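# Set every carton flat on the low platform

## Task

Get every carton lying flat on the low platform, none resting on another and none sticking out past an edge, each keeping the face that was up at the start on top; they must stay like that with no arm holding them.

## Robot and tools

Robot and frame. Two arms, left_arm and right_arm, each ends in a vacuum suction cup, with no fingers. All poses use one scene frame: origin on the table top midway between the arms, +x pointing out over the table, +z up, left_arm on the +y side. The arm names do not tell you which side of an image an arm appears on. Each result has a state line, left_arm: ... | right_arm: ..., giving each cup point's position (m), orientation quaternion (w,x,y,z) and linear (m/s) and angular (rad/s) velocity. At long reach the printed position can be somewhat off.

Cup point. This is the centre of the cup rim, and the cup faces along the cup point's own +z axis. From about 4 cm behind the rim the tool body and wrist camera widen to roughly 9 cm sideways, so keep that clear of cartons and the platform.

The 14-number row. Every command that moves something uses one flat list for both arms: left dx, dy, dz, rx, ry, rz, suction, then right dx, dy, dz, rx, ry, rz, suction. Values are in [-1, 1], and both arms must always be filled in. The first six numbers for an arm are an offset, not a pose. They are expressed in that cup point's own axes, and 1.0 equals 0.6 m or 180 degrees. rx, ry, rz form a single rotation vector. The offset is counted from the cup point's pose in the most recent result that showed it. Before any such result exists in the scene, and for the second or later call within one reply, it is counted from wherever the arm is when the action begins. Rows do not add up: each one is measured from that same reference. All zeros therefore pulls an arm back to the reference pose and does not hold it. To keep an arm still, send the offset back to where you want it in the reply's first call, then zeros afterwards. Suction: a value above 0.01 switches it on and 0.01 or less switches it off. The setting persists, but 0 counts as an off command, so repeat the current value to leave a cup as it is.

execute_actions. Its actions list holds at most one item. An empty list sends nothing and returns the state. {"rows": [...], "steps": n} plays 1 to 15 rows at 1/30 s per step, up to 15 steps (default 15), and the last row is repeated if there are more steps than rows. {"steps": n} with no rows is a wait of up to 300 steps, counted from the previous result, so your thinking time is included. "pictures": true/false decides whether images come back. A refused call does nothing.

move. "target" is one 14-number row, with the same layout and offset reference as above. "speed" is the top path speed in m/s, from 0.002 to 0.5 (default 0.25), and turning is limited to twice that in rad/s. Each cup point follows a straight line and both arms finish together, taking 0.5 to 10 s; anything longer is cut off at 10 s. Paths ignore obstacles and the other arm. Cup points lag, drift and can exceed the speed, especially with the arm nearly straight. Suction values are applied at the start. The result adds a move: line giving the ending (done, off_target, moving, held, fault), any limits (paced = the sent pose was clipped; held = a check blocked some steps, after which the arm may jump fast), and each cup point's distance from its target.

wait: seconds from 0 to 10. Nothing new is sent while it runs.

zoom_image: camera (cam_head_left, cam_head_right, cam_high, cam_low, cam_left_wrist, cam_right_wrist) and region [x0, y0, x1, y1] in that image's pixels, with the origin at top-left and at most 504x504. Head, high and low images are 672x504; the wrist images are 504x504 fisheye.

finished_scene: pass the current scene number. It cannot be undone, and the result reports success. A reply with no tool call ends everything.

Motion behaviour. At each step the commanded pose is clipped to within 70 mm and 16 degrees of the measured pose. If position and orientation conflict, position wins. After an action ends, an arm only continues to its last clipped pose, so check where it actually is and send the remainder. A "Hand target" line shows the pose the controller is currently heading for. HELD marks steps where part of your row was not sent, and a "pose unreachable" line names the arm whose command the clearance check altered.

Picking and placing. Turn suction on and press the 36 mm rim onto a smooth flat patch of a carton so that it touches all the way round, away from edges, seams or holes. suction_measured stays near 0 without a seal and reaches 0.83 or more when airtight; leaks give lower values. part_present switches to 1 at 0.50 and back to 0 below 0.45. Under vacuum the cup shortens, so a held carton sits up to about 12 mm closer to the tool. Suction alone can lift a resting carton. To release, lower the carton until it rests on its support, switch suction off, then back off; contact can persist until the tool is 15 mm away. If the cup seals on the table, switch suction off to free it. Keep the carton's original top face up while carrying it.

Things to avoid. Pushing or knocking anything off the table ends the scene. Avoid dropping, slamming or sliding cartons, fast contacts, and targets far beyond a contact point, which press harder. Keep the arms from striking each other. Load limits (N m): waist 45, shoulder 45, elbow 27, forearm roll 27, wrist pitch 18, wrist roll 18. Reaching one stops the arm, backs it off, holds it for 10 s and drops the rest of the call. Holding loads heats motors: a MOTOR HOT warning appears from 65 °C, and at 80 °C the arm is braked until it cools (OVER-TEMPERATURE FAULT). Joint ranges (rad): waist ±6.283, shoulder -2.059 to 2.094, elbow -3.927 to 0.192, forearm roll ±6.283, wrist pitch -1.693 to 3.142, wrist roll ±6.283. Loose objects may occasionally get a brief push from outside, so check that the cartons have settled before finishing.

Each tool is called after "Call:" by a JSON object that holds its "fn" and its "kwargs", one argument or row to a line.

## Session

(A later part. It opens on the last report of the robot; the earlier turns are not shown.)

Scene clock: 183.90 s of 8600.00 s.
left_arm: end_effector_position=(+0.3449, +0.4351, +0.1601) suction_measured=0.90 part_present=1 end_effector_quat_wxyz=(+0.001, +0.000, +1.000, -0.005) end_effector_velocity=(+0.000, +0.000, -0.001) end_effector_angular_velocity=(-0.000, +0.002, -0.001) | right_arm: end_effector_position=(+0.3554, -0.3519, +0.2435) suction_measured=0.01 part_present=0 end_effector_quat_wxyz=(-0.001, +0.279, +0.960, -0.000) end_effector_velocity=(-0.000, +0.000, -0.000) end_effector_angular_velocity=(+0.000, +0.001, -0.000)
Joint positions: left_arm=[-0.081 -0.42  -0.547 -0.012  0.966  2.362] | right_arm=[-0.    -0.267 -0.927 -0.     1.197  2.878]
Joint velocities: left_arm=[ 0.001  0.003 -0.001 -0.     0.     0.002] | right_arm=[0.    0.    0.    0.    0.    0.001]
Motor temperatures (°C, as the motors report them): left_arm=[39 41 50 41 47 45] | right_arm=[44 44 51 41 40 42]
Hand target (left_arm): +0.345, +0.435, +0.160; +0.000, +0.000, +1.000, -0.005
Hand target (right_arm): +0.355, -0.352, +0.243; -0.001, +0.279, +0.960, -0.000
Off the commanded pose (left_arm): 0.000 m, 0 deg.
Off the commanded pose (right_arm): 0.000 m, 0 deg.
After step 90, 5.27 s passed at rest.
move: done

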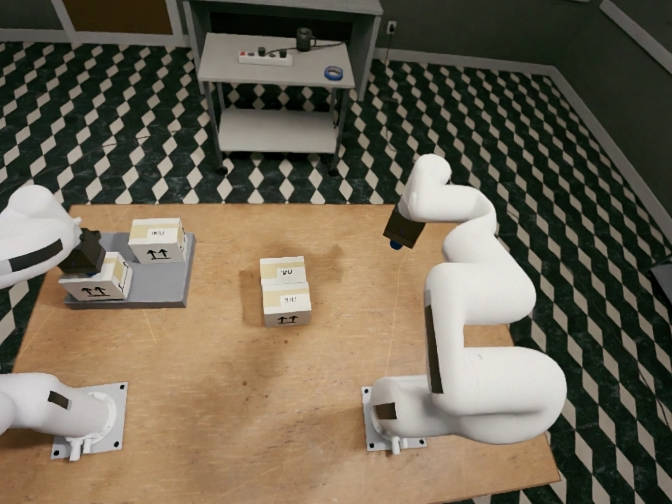

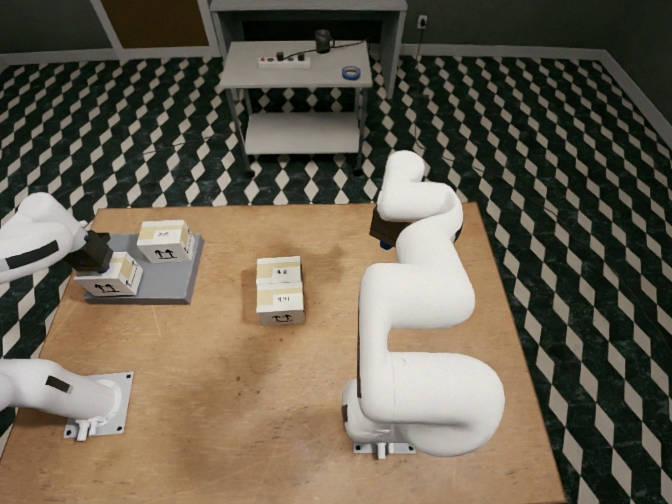

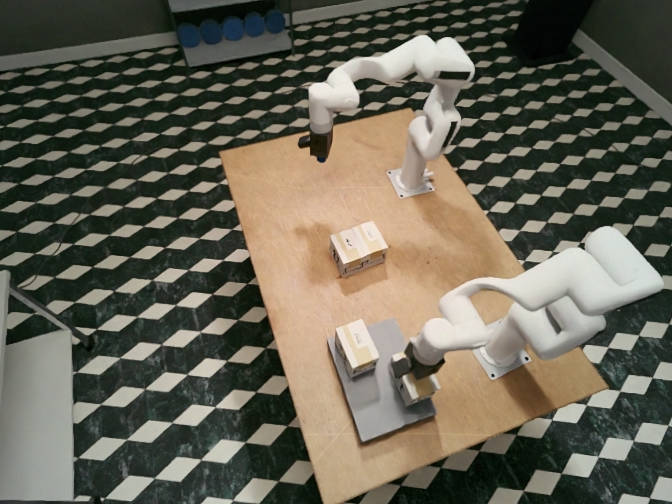

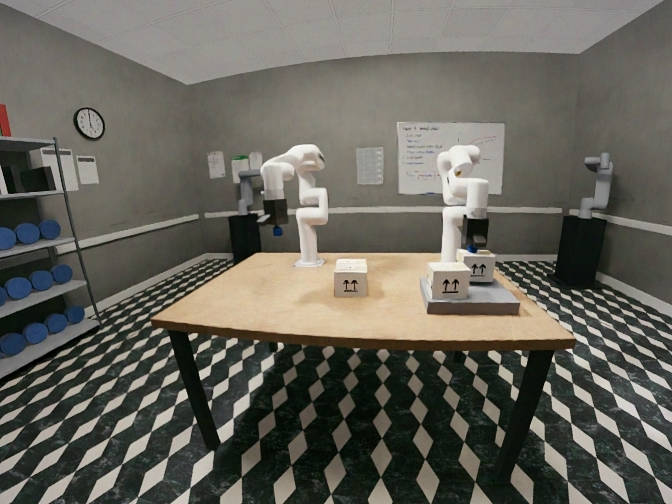

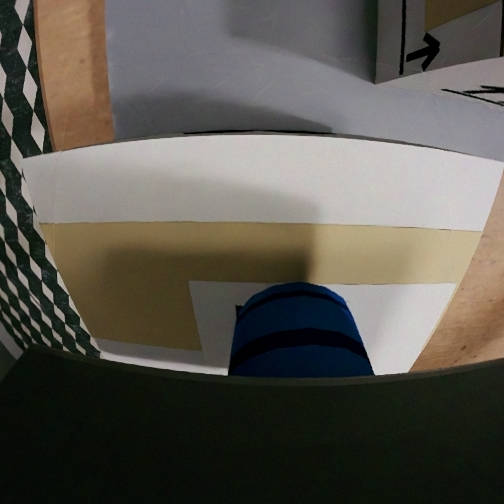

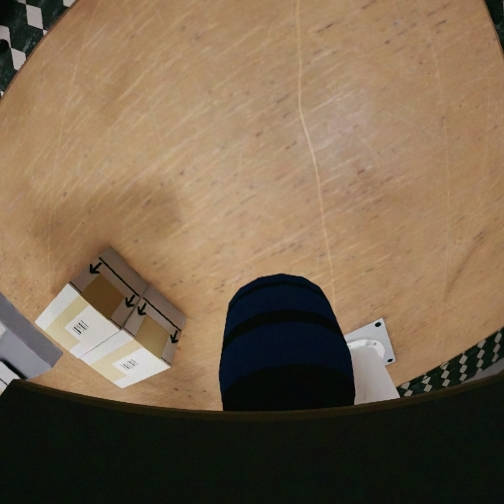

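Call:
{"fn": "move", "kwargs": {
  "target": [-0.015,0,0.032,0,0,0,1,0,0,0,0,0,0,0],
  "speed": 0.03
}}

Call:
{"fn": "move", "kwargs": {
  "target": [0,0,-0.17,0,0,0,0,0,0,0,0,0,0,0],
  "speed": 0.15
}}

Call:
{"fn": "move", "kwargs": {
  "target": [0,-0.82,0,0,0,0,0,0,0,0,0,0,0,0]
}}

Scene clock: 189.20 s of 8600.00 s.
left_arm: end_effector_position=(+0.3551, +0.4348, +0.1427) suction_measured=0.90 part_present=1 end_effector_quat_wxyz=(+0.003, +0.000, +1.000, -0.005) end_effector_velocity=(-0.000, +0.001, -0.001) end_effector_angular_velocity=(-0.000, -0.000, +0.002) | right_arm: end_effector_position=(+0.3554, -0.3519, +0.2435) suction_measured=0.01 part_present=0 end_effector_quat_wxyz=(-0.001, +0.279, +0.960, -0.000) end_effector_velocity=(+0.000, +0.000, +0.000) end_effector_angular_velocity=(-0.000, -0.001, -0.000)
Joint positions: left_arm=[-0.082 -0.355 -0.545 -0.013  0.894  2.363] | right_arm=[-0.    -0.267 -0.927 -0.     1.197  2.878]
Joint velocities: left_arm=[ 0.002 -0.     0.002 -0.    -0.002  0.   ] | right_arm=[ 0.     0.    -0.    -0.    -0.     0.001]
Motor temperatures (°C, as the motors report them): left_arm=[39 41 50 41 47 45] | right_arm=[44 44 51 41 40 42]
Hand target (left_arm): +0.354, +0.435, +0.141; +0.001, +0.000, +1.000, -0.005
Hand target (right_arm): +0.355, -0.352, +0.243; -0.001, +0.279, +0.960, -0.000
Off the commanded pose (left_arm): 0.002 m, 0 deg.
Off the commanded pose (right_arm): 0.000 m, 0 deg.
After step 90, 1.30 s passed at rest.
move: done

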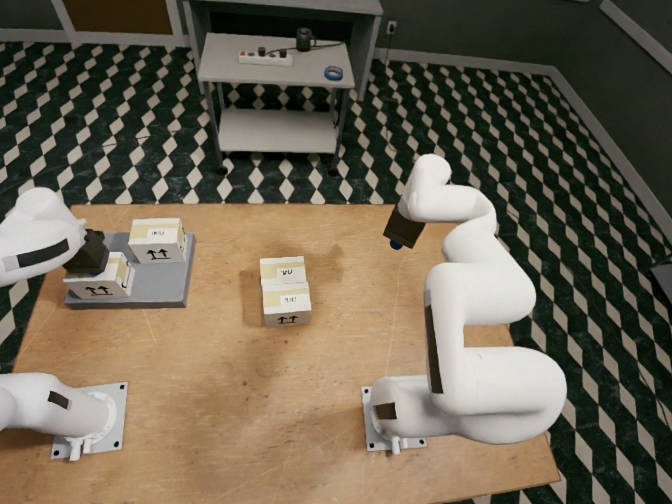

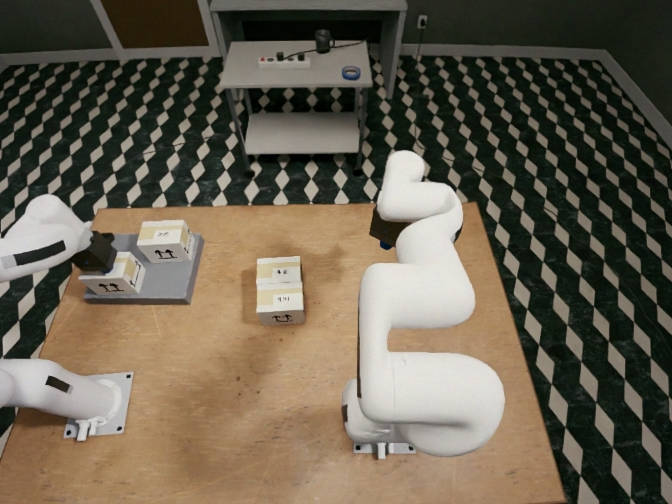

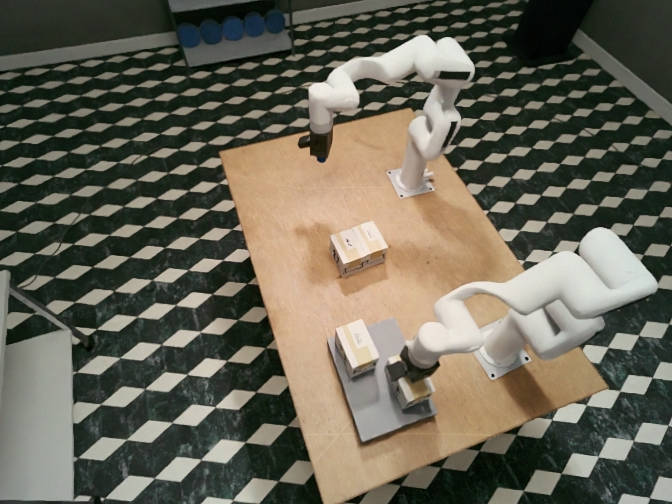

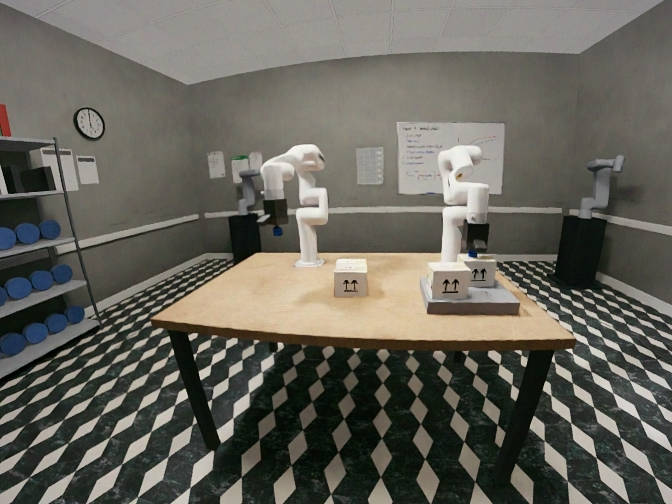

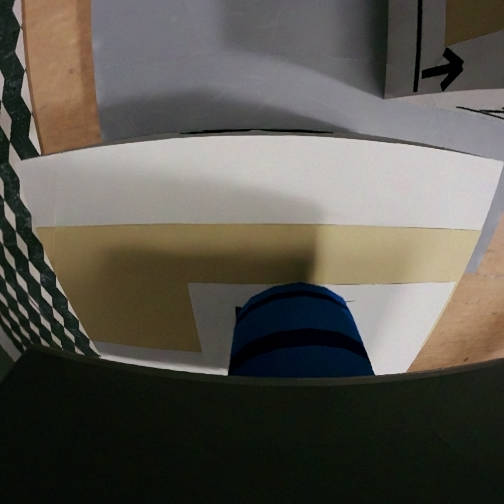

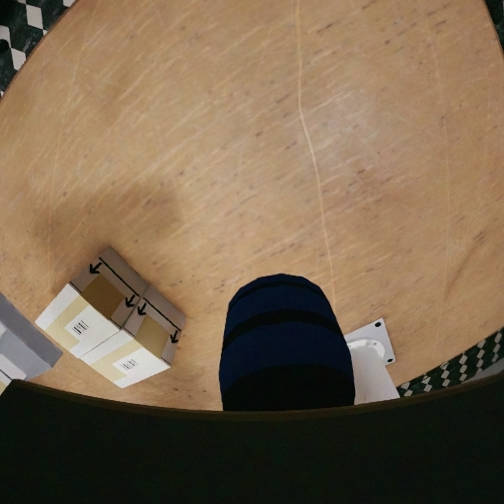

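Scene clock: 190.27 s of 8600.00 s.
left_arm: end_effector_position=(+0.3545, +0.4363, +0.2441) suction_measured=0.00 part_present=0 end_effector_quat_wxyz=(+0.002, -0.000, +1.000, -0.005) end_effector_velocity=(+0.001, -0.000, +0.003) end_effector_angular_velocity=(-0.000, -0.003, -0.000) | right_arm: end_effector_position=(+0.3554, -0.3519, +0.2435) suction_measured=0.01 part_present=0 end_effector_quat_wxyz=(-0.001, +0.279, +0.960, -0.000) end_effector_velocity=(+0.000, +0.000, +0.000) end_effector_angular_velocity=(+0.000, -0.000, +0.000)
Joint positions: left_arm=[-0.077 -0.469 -0.756 -0.01   1.221  2.362] | right_arm=[-0.    -0.267 -0.927 -0.     1.197  2.878]
Joint velocities: left_arm=[-0.001 -0.001 -0.007 -0.     0.005 -0.   ] | right_arm=[-0.    -0.     0.     0.    -0.    -0.001]
Motor temperatures (°C, as the motors report them): left_arm=[39 41 50 41 47 45] | right_arm=[44 44 51 41 40 42]
Hand target (left_arm): +0.355, +0.436, +0.245; +0.003, -0.000, +1.000, -0.005
Hand target (right_arm): +0.355, -0.352, +0.243; -0.001, +0.279, +0.960, -0.000
Off the commanded pose (left_arm): 0.001 m, 0 deg.
Off the commanded pose (right_arm): 0.000 m, 0 deg.
move: done

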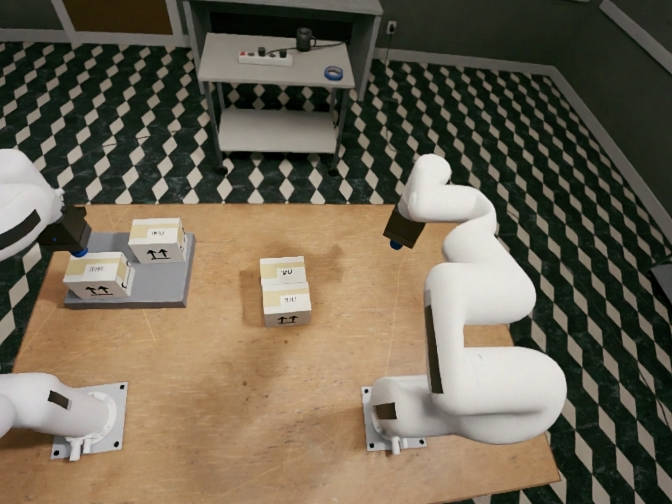

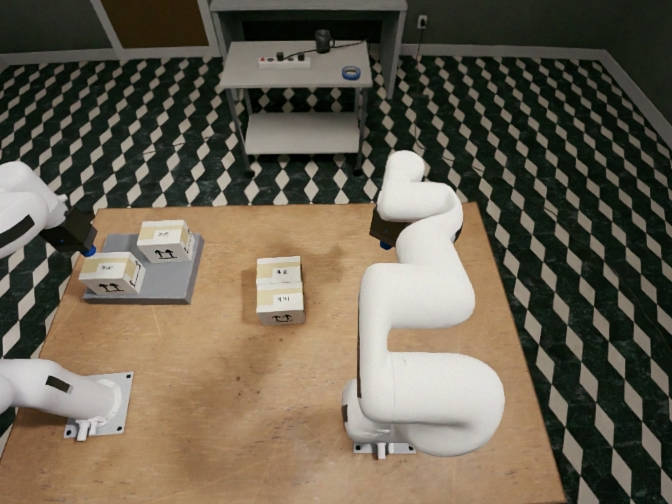

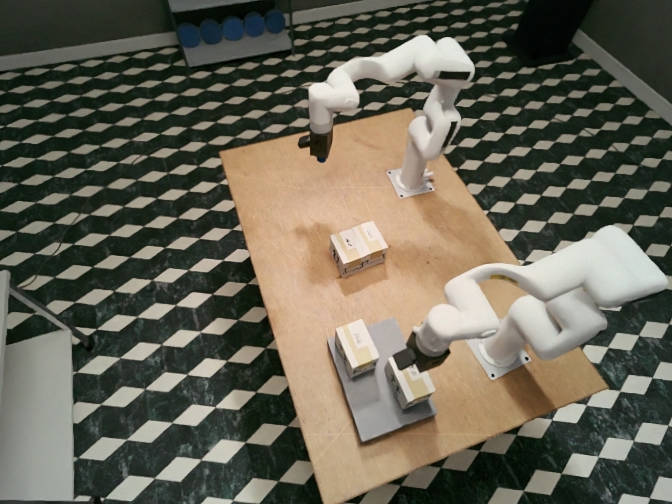

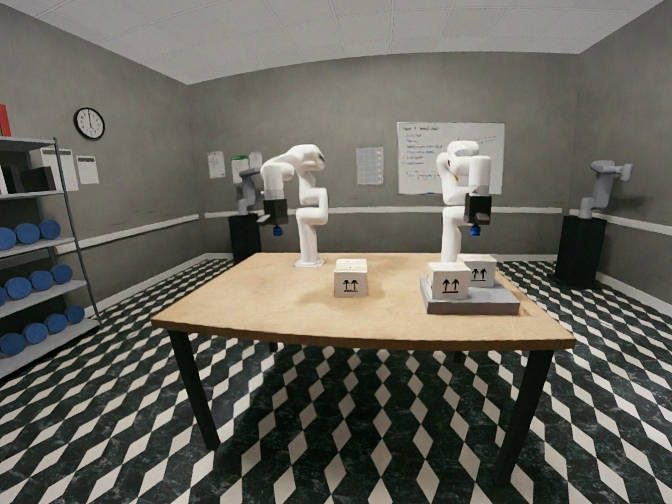

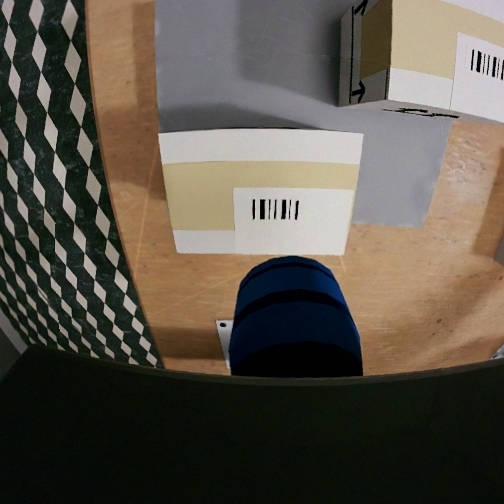

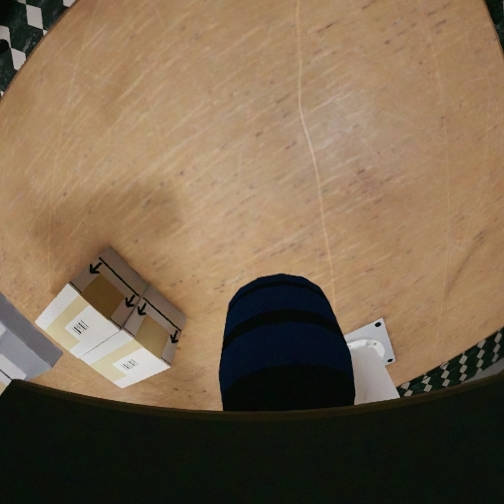

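Scene clock: 192.80 s of 8600.00 s.
left_arm: end_effector_position=(+0.3540, -0.0570, +0.2512) suction_measured=0.00 part_present=0 end_effector_quat_wxyz=(+0.002, -0.001, +1.000, -0.009) end_effector_velocity=(-0.001, -0.001, -0.002) end_effector_angular_velocity=(+0.005, +0.004, -0.002) | right_arm: end_effector_position=(+0.3554, -0.3519, +0.2435) suction_measured=0.01 part_present=0 end_effector_quat_wxyz=(-0.001, +0.279, +0.960, -0.000) end_effector_velocity=(+0.000, +0.000, -0.000) end_effector_angular_velocity=(-0.000, -0.000, -0.000)
Joint positions: left_arm=[-1.04   0.446 -1.815 -0.007  1.352  1.397] | right_arm=[-0.    -0.267 -0.927 -0.     1.197  2.878]
Joint velocities: left_arm=[-0.002  0.008 -0.007 -0.     0.005 -0.   ] | right_arm=[ 0.     0.     0.    -0.    -0.     0.001]
Motor temperatures (°C, as the motors report them): left_arm=[39 41 50 41 47 45] | right_arm=[44 44 51 41 40 42]
Hand target (left_arm): +0.354, -0.057, +0.251; +0.002, -0.000, +1.000, -0.009
Hand target (right_arm): +0.355, -0.352, +0.243; -0.001, +0.279, +0.960, -0.000
Off the commanded pose (left_arm): 0.003 m, 1 deg.
Off the commanded pose (right_arm): 0.000 m, 0 deg.
move: done

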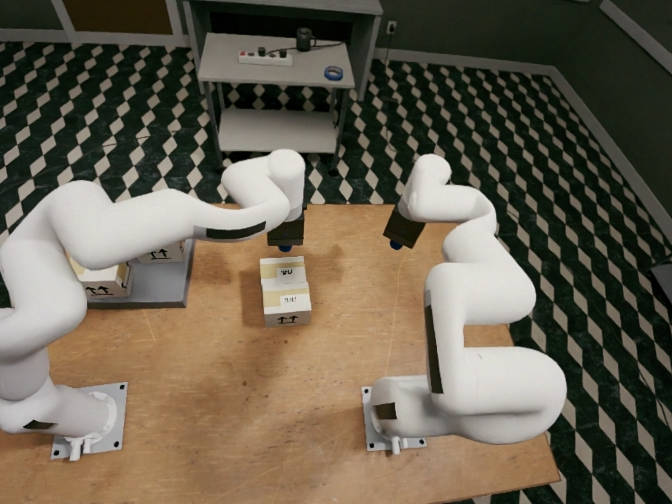

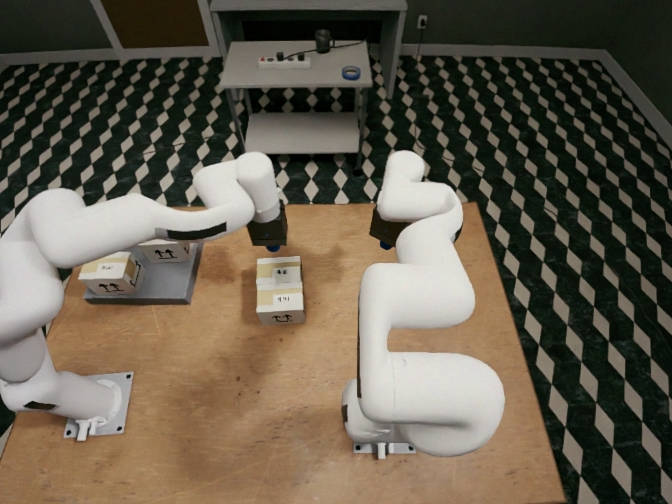

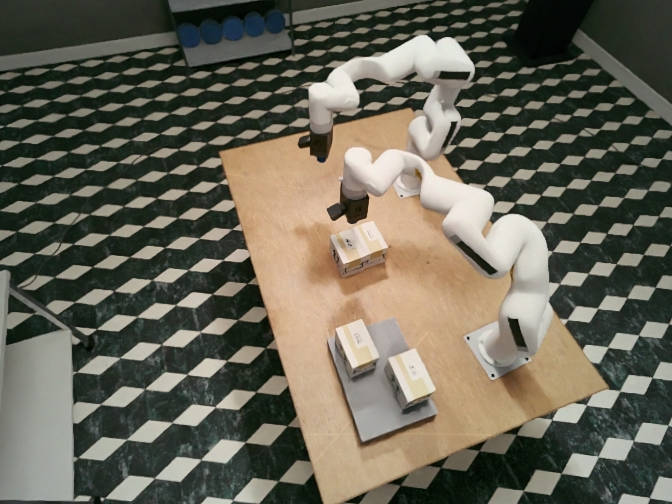

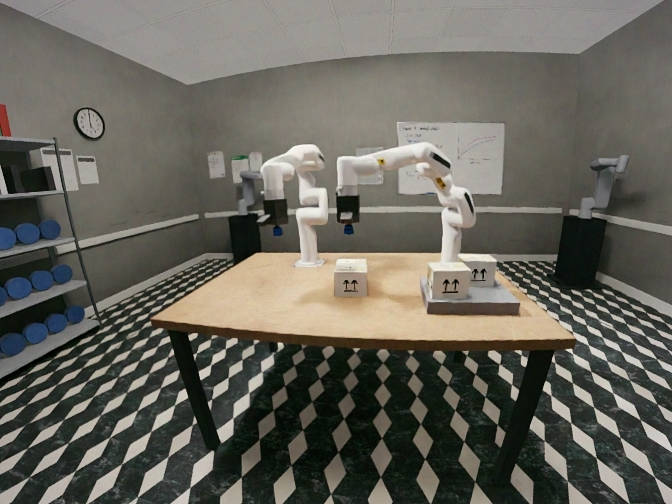

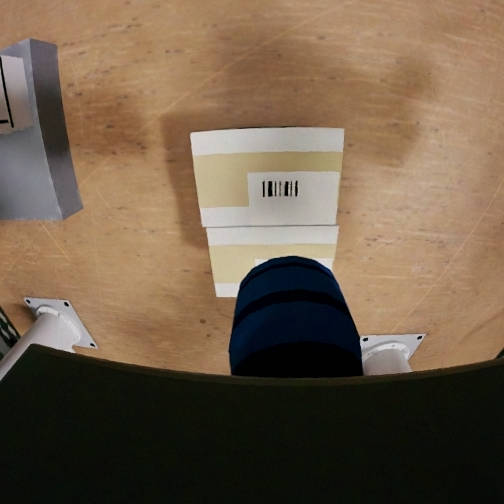

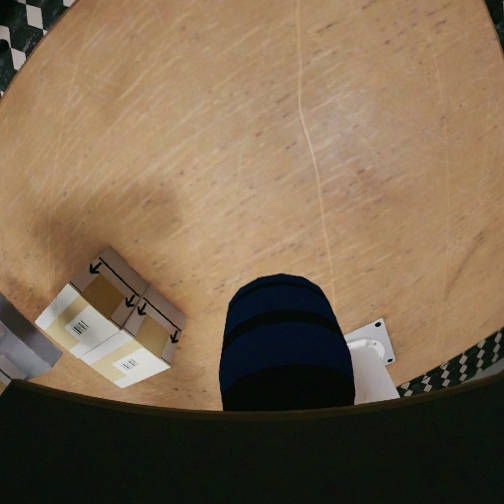

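Descend to hover.

Call:
{"fn": "move", "kwargs": {
  "target": [-0.02,0,0.208,0,0,0,0,0,0,0,0,0,0,0],
  "speed": 0.15
}}

Scene clock: 196.50 s of 8600.00 s.
left_arm: end_effector_position=(+0.3659, -0.0595, +0.1269) suction_measured=0.00 part_present=0 end_effector_quat_wxyz=(+0.002, -0.000, +1.000, -0.010) end_effector_velocity=(-0.002, +0.004, -0.008) end_effector_angular_velocity=(+0.013, +0.009, +0.001) | right_arm: end_effector_position=(+0.3554, -0.3519, +0.2435) suction_measured=0.01 part_present=0 end_effector_quat_wxyz=(-0.001, +0.279, +0.960, -0.000) end_effector_velocity=(-0.000, +0.000, -0.000) end_effector_angular_velocity=(-0.000, +0.001, +0.000)
Joint positions: left_arm=[-1.026  0.547 -1.611 -0.009  1.046  1.414] | right_arm=[-0.    -0.267 -0.927 -0.     1.197  2.878]
Joint velocities: left_arm=[0.001 0.007 0.007 0.    0.002 0.   ] | right_arm=[ 0.     0.     0.    -0.     0.001  0.   ]
Motor temperatures (°C, as the motors report them): left_arm=[39 42 50 41 47 45] | right_arm=[44 44 51 41 40 42]
Hand target (left_arm): +0.366, -0.059, +0.126; +0.002, -0.000, +1.000, -0.009
Hand target (right_arm): +0.355, -0.352, +0.243; -0.001, +0.279, +0.960, -0.000
Off the commanded pose (left_arm): 0.001 m, 0 deg.
Off the commanded pose (right_arm): 0.000 m, 0 deg.
move: done

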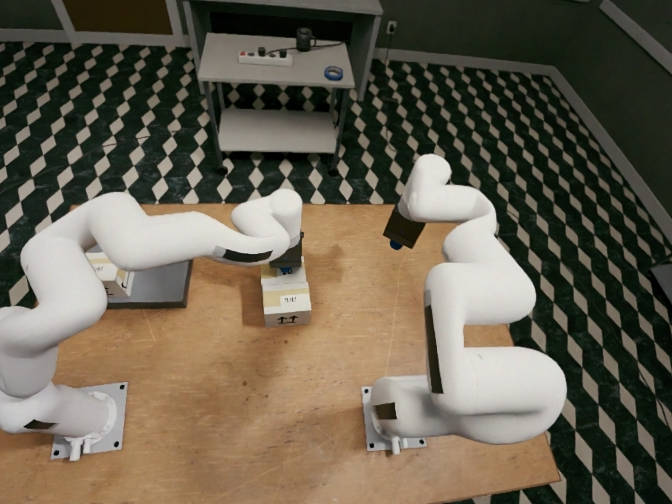

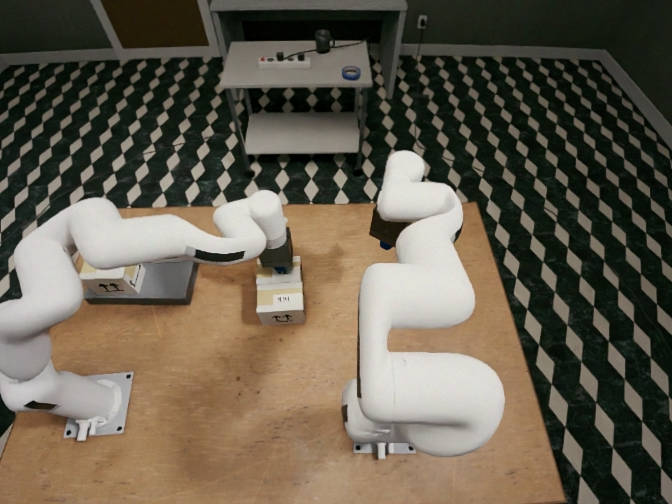

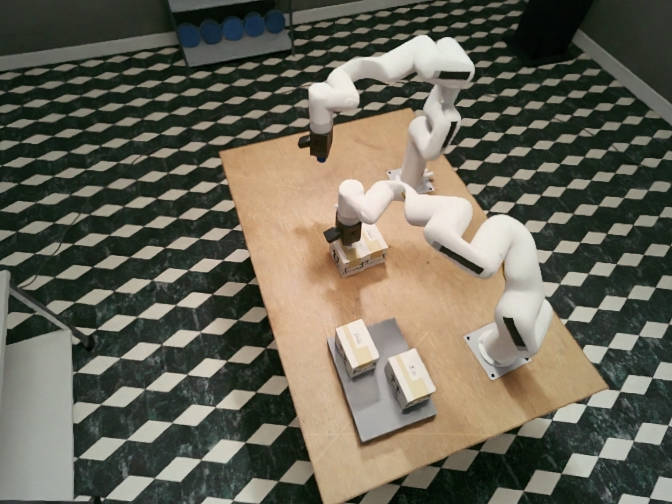

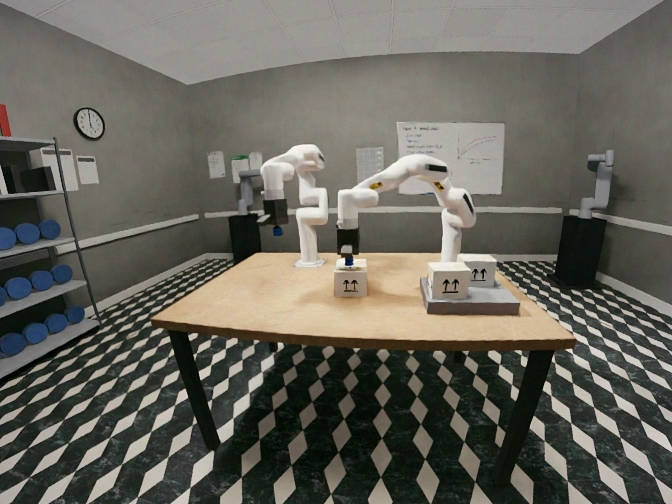

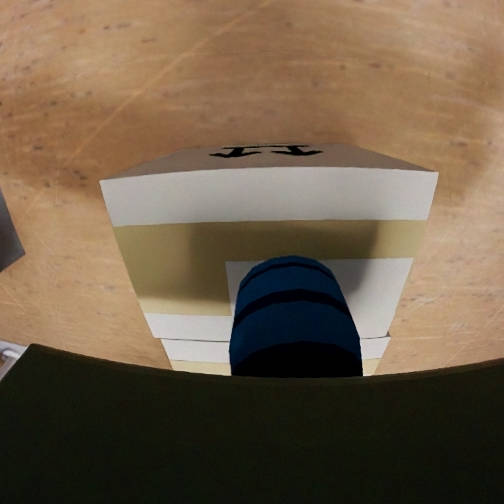

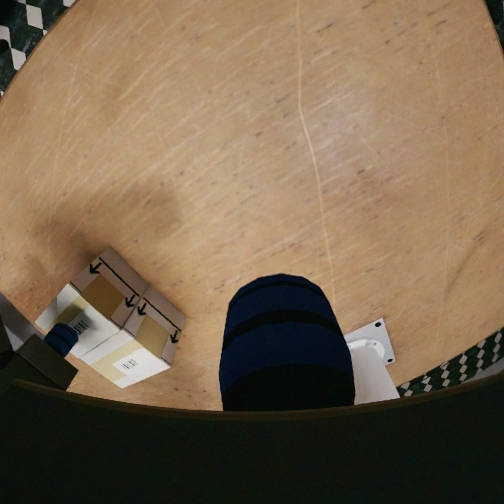

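Call:
{"fn": "move", "kwargs": {
  "target": [0.016,-0.016,0,0,0,0,0,0,0,0,0,0,0,0],
  "speed": 0.05
}}

Call:
{"fn": "move", "kwargs": {
  "target": [0,0,0.05,0,0,0,1,0,0,0,0,0,0,0],
  "speed": 0.04
}}

Scene clock: 200.80 s of 8600.00 s.
left_arm: end_effector_position=(+0.3564, -0.0690, +0.1271) suction_measured=0.00 part_present=0 end_effector_quat_wxyz=(+0.002, -0.000, +1.000, -0.010) end_effector_velocity=(-0.001, -0.000, -0.000) end_effector_angular_velocity=(+0.002, +0.001, +0.000) | right_arm: end_effector_position=(+0.3554, -0.3519, +0.2435) suction_measured=0.01 part_present=0 end_effector_quat_wxyz=(-0.001, +0.279, +0.960, -0.000) end_effector_velocity=(+0.000, +0.000, +0.000) end_effector_angular_velocity=(-0.000, -0.000, +0.000)
Joint positions: left_arm=[-1.048  0.555 -1.624 -0.009  1.051  1.392] | right_arm=[-0.    -0.267 -0.927 -0.     1.197  2.878]
Joint velocities: left_arm=[-0.001  0.001 -0.001  0.     0.002 -0.001] | right_arm=[ 0.  0. -0. -0. -0. -0.]
Motor temperatures (°C, as the motors report them): left_arm=[39 42 49 41 47 45] | right_arm=[44 44 51 41 40 42]
Hand target (left_arm): +0.356, -0.069, +0.127; +0.002, -0.000, +1.000, -0.010
Hand target (right_arm): +0.355, -0.352, +0.243; -0.001, +0.279, +0.960, -0.000
Off the commanded pose (left_arm): 0.000 m, 0 deg.
Off the commanded pose (right_arm): 0.000 m, 0 deg.
After step 90, 0.57 s passed at rest.
move: done

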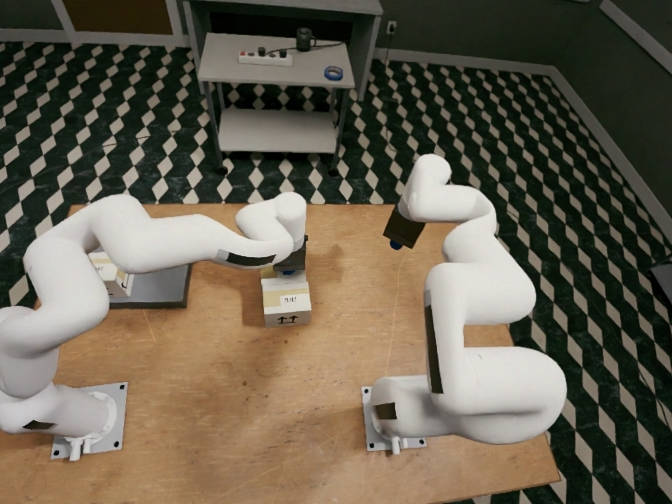

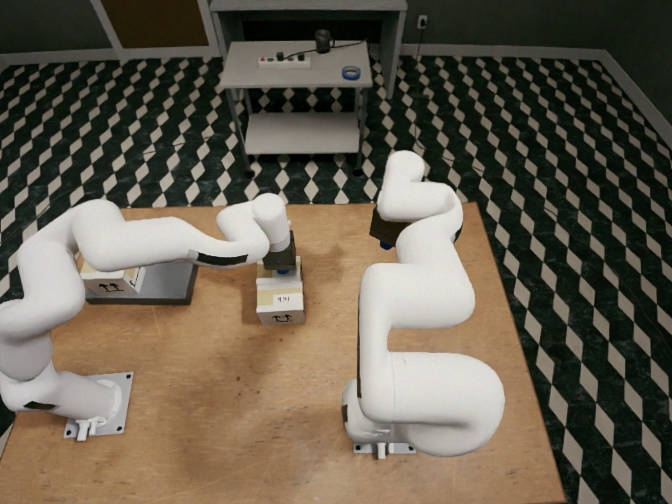

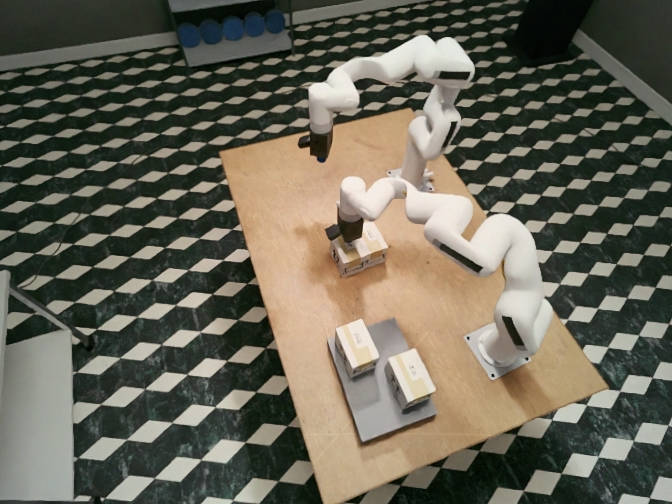

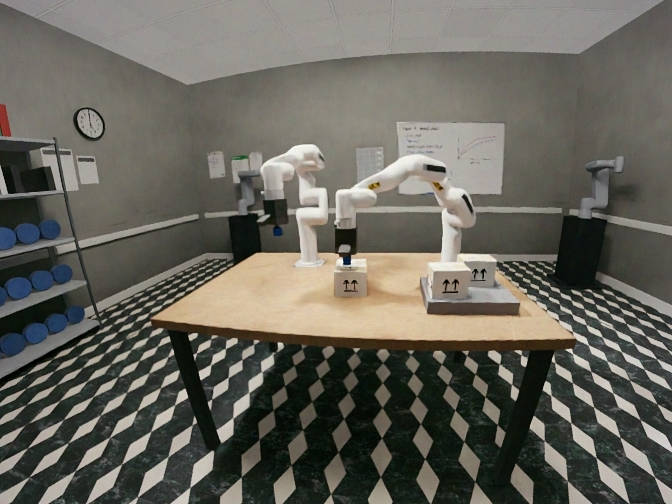

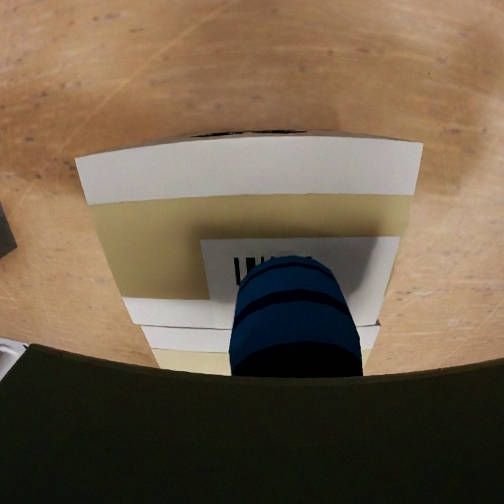

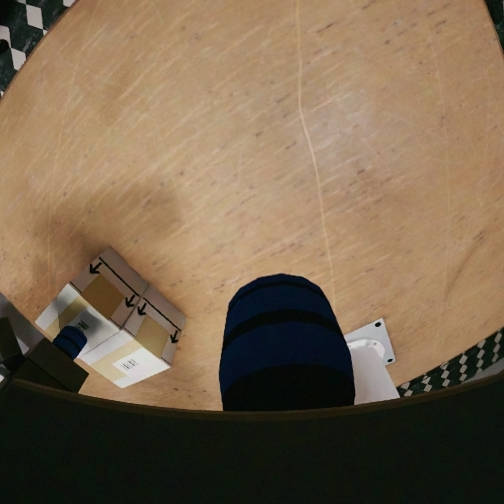

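Scene clock: 201.80 s of 8600.00 s.
left_arm: end_effector_position=(+0.3563, -0.0696, +0.0973) suction_measured=0.89 part_present=1 end_effector_quat_wxyz=(+0.002, -0.000, +1.000, -0.010) end_effector_velocity=(+0.001, +0.000, -0.001) end_effector_angular_velocity=(-0.001, -0.000, +0.001) | right_arm: end_effector_position=(+0.3554, -0.3519, +0.2435) suction_measured=0.01 part_present=0 end_effector_quat_wxyz=(-0.001, +0.279, +0.960, -0.000) end_effector_velocity=(+0.000, -0.000, +0.000) end_effector_angular_velocity=(-0.000, -0.001, -0.000)
Joint positions: left_arm=[-1.048  0.592 -1.594 -0.009  0.983  1.392] | right_arm=[-0.    -0.267 -0.927 -0.     1.197  2.878]
Joint velocities: left_arm=[ 0.001  0.001  0.001 -0.    -0.003  0.   ] | right_arm=[-0. -0. -0. -0. -0.  0.]
Motor temperatures (°C, as the motors report them): left_arm=[39 43 49 41 47 45] | right_arm=[44 44 51 41 40 42]
Hand target (left_arm): +0.356, -0.070, +0.097; +0.002, +0.000, +1.000, -0.010
Hand target (right_arm): +0.355, -0.352, +0.243; -0.001, +0.279, +0.960, -0.000
Off the commanded pose (left_arm): 0.000 m, 0 deg.
Off the commanded pose (right_arm): 0.000 m, 0 deg.
move: done

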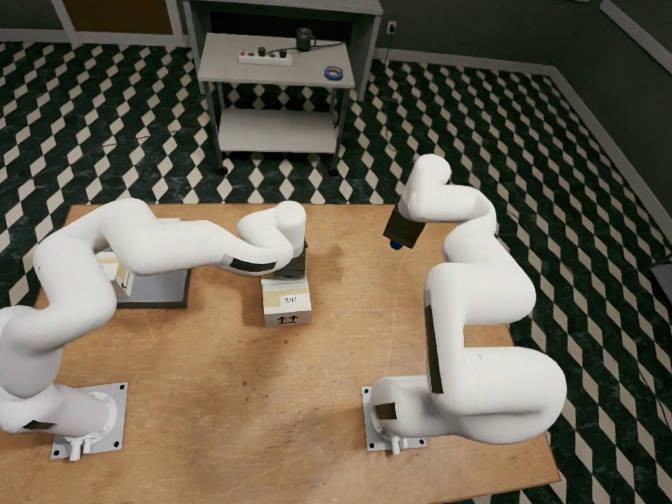

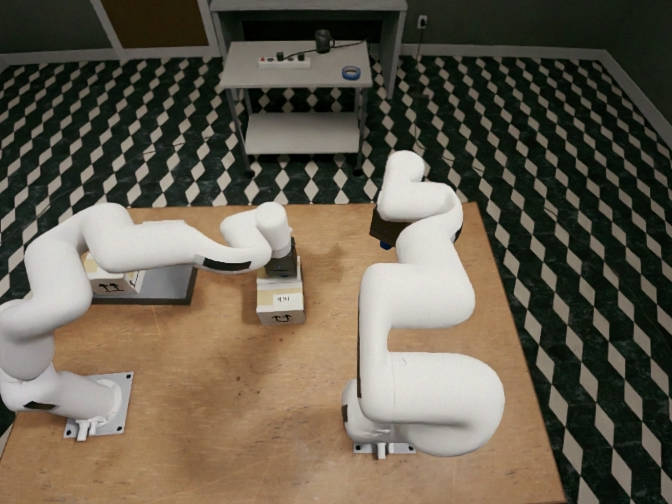

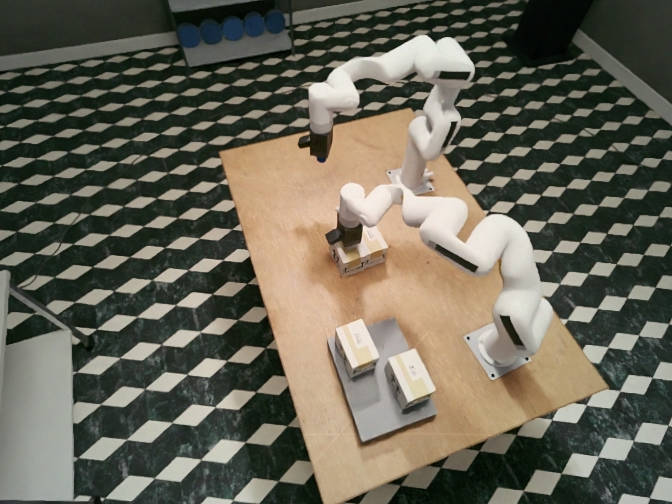

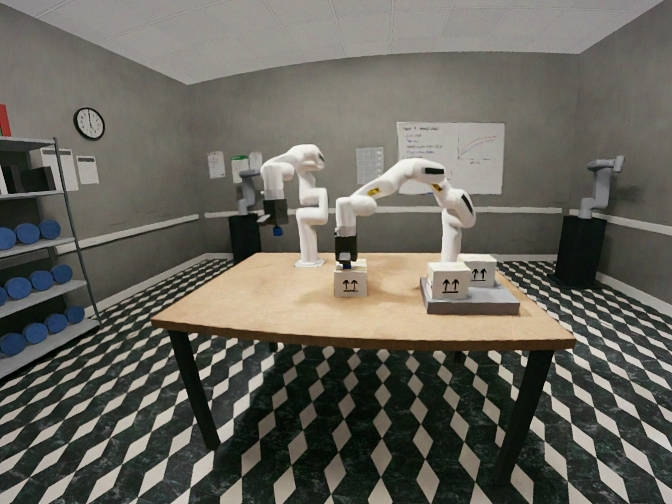

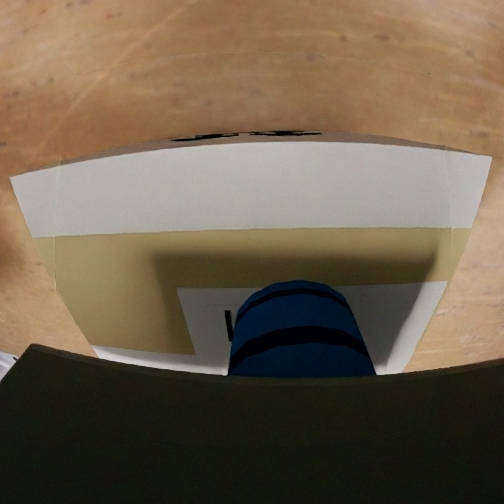

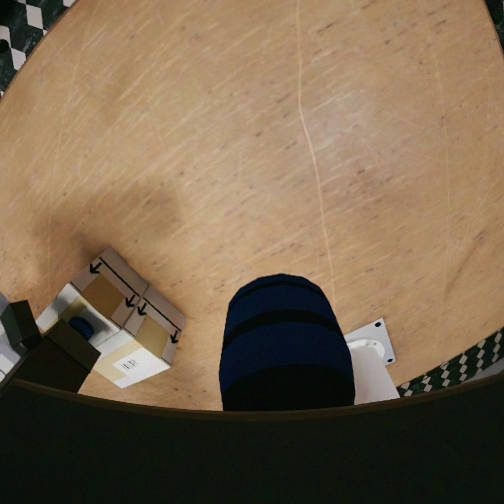

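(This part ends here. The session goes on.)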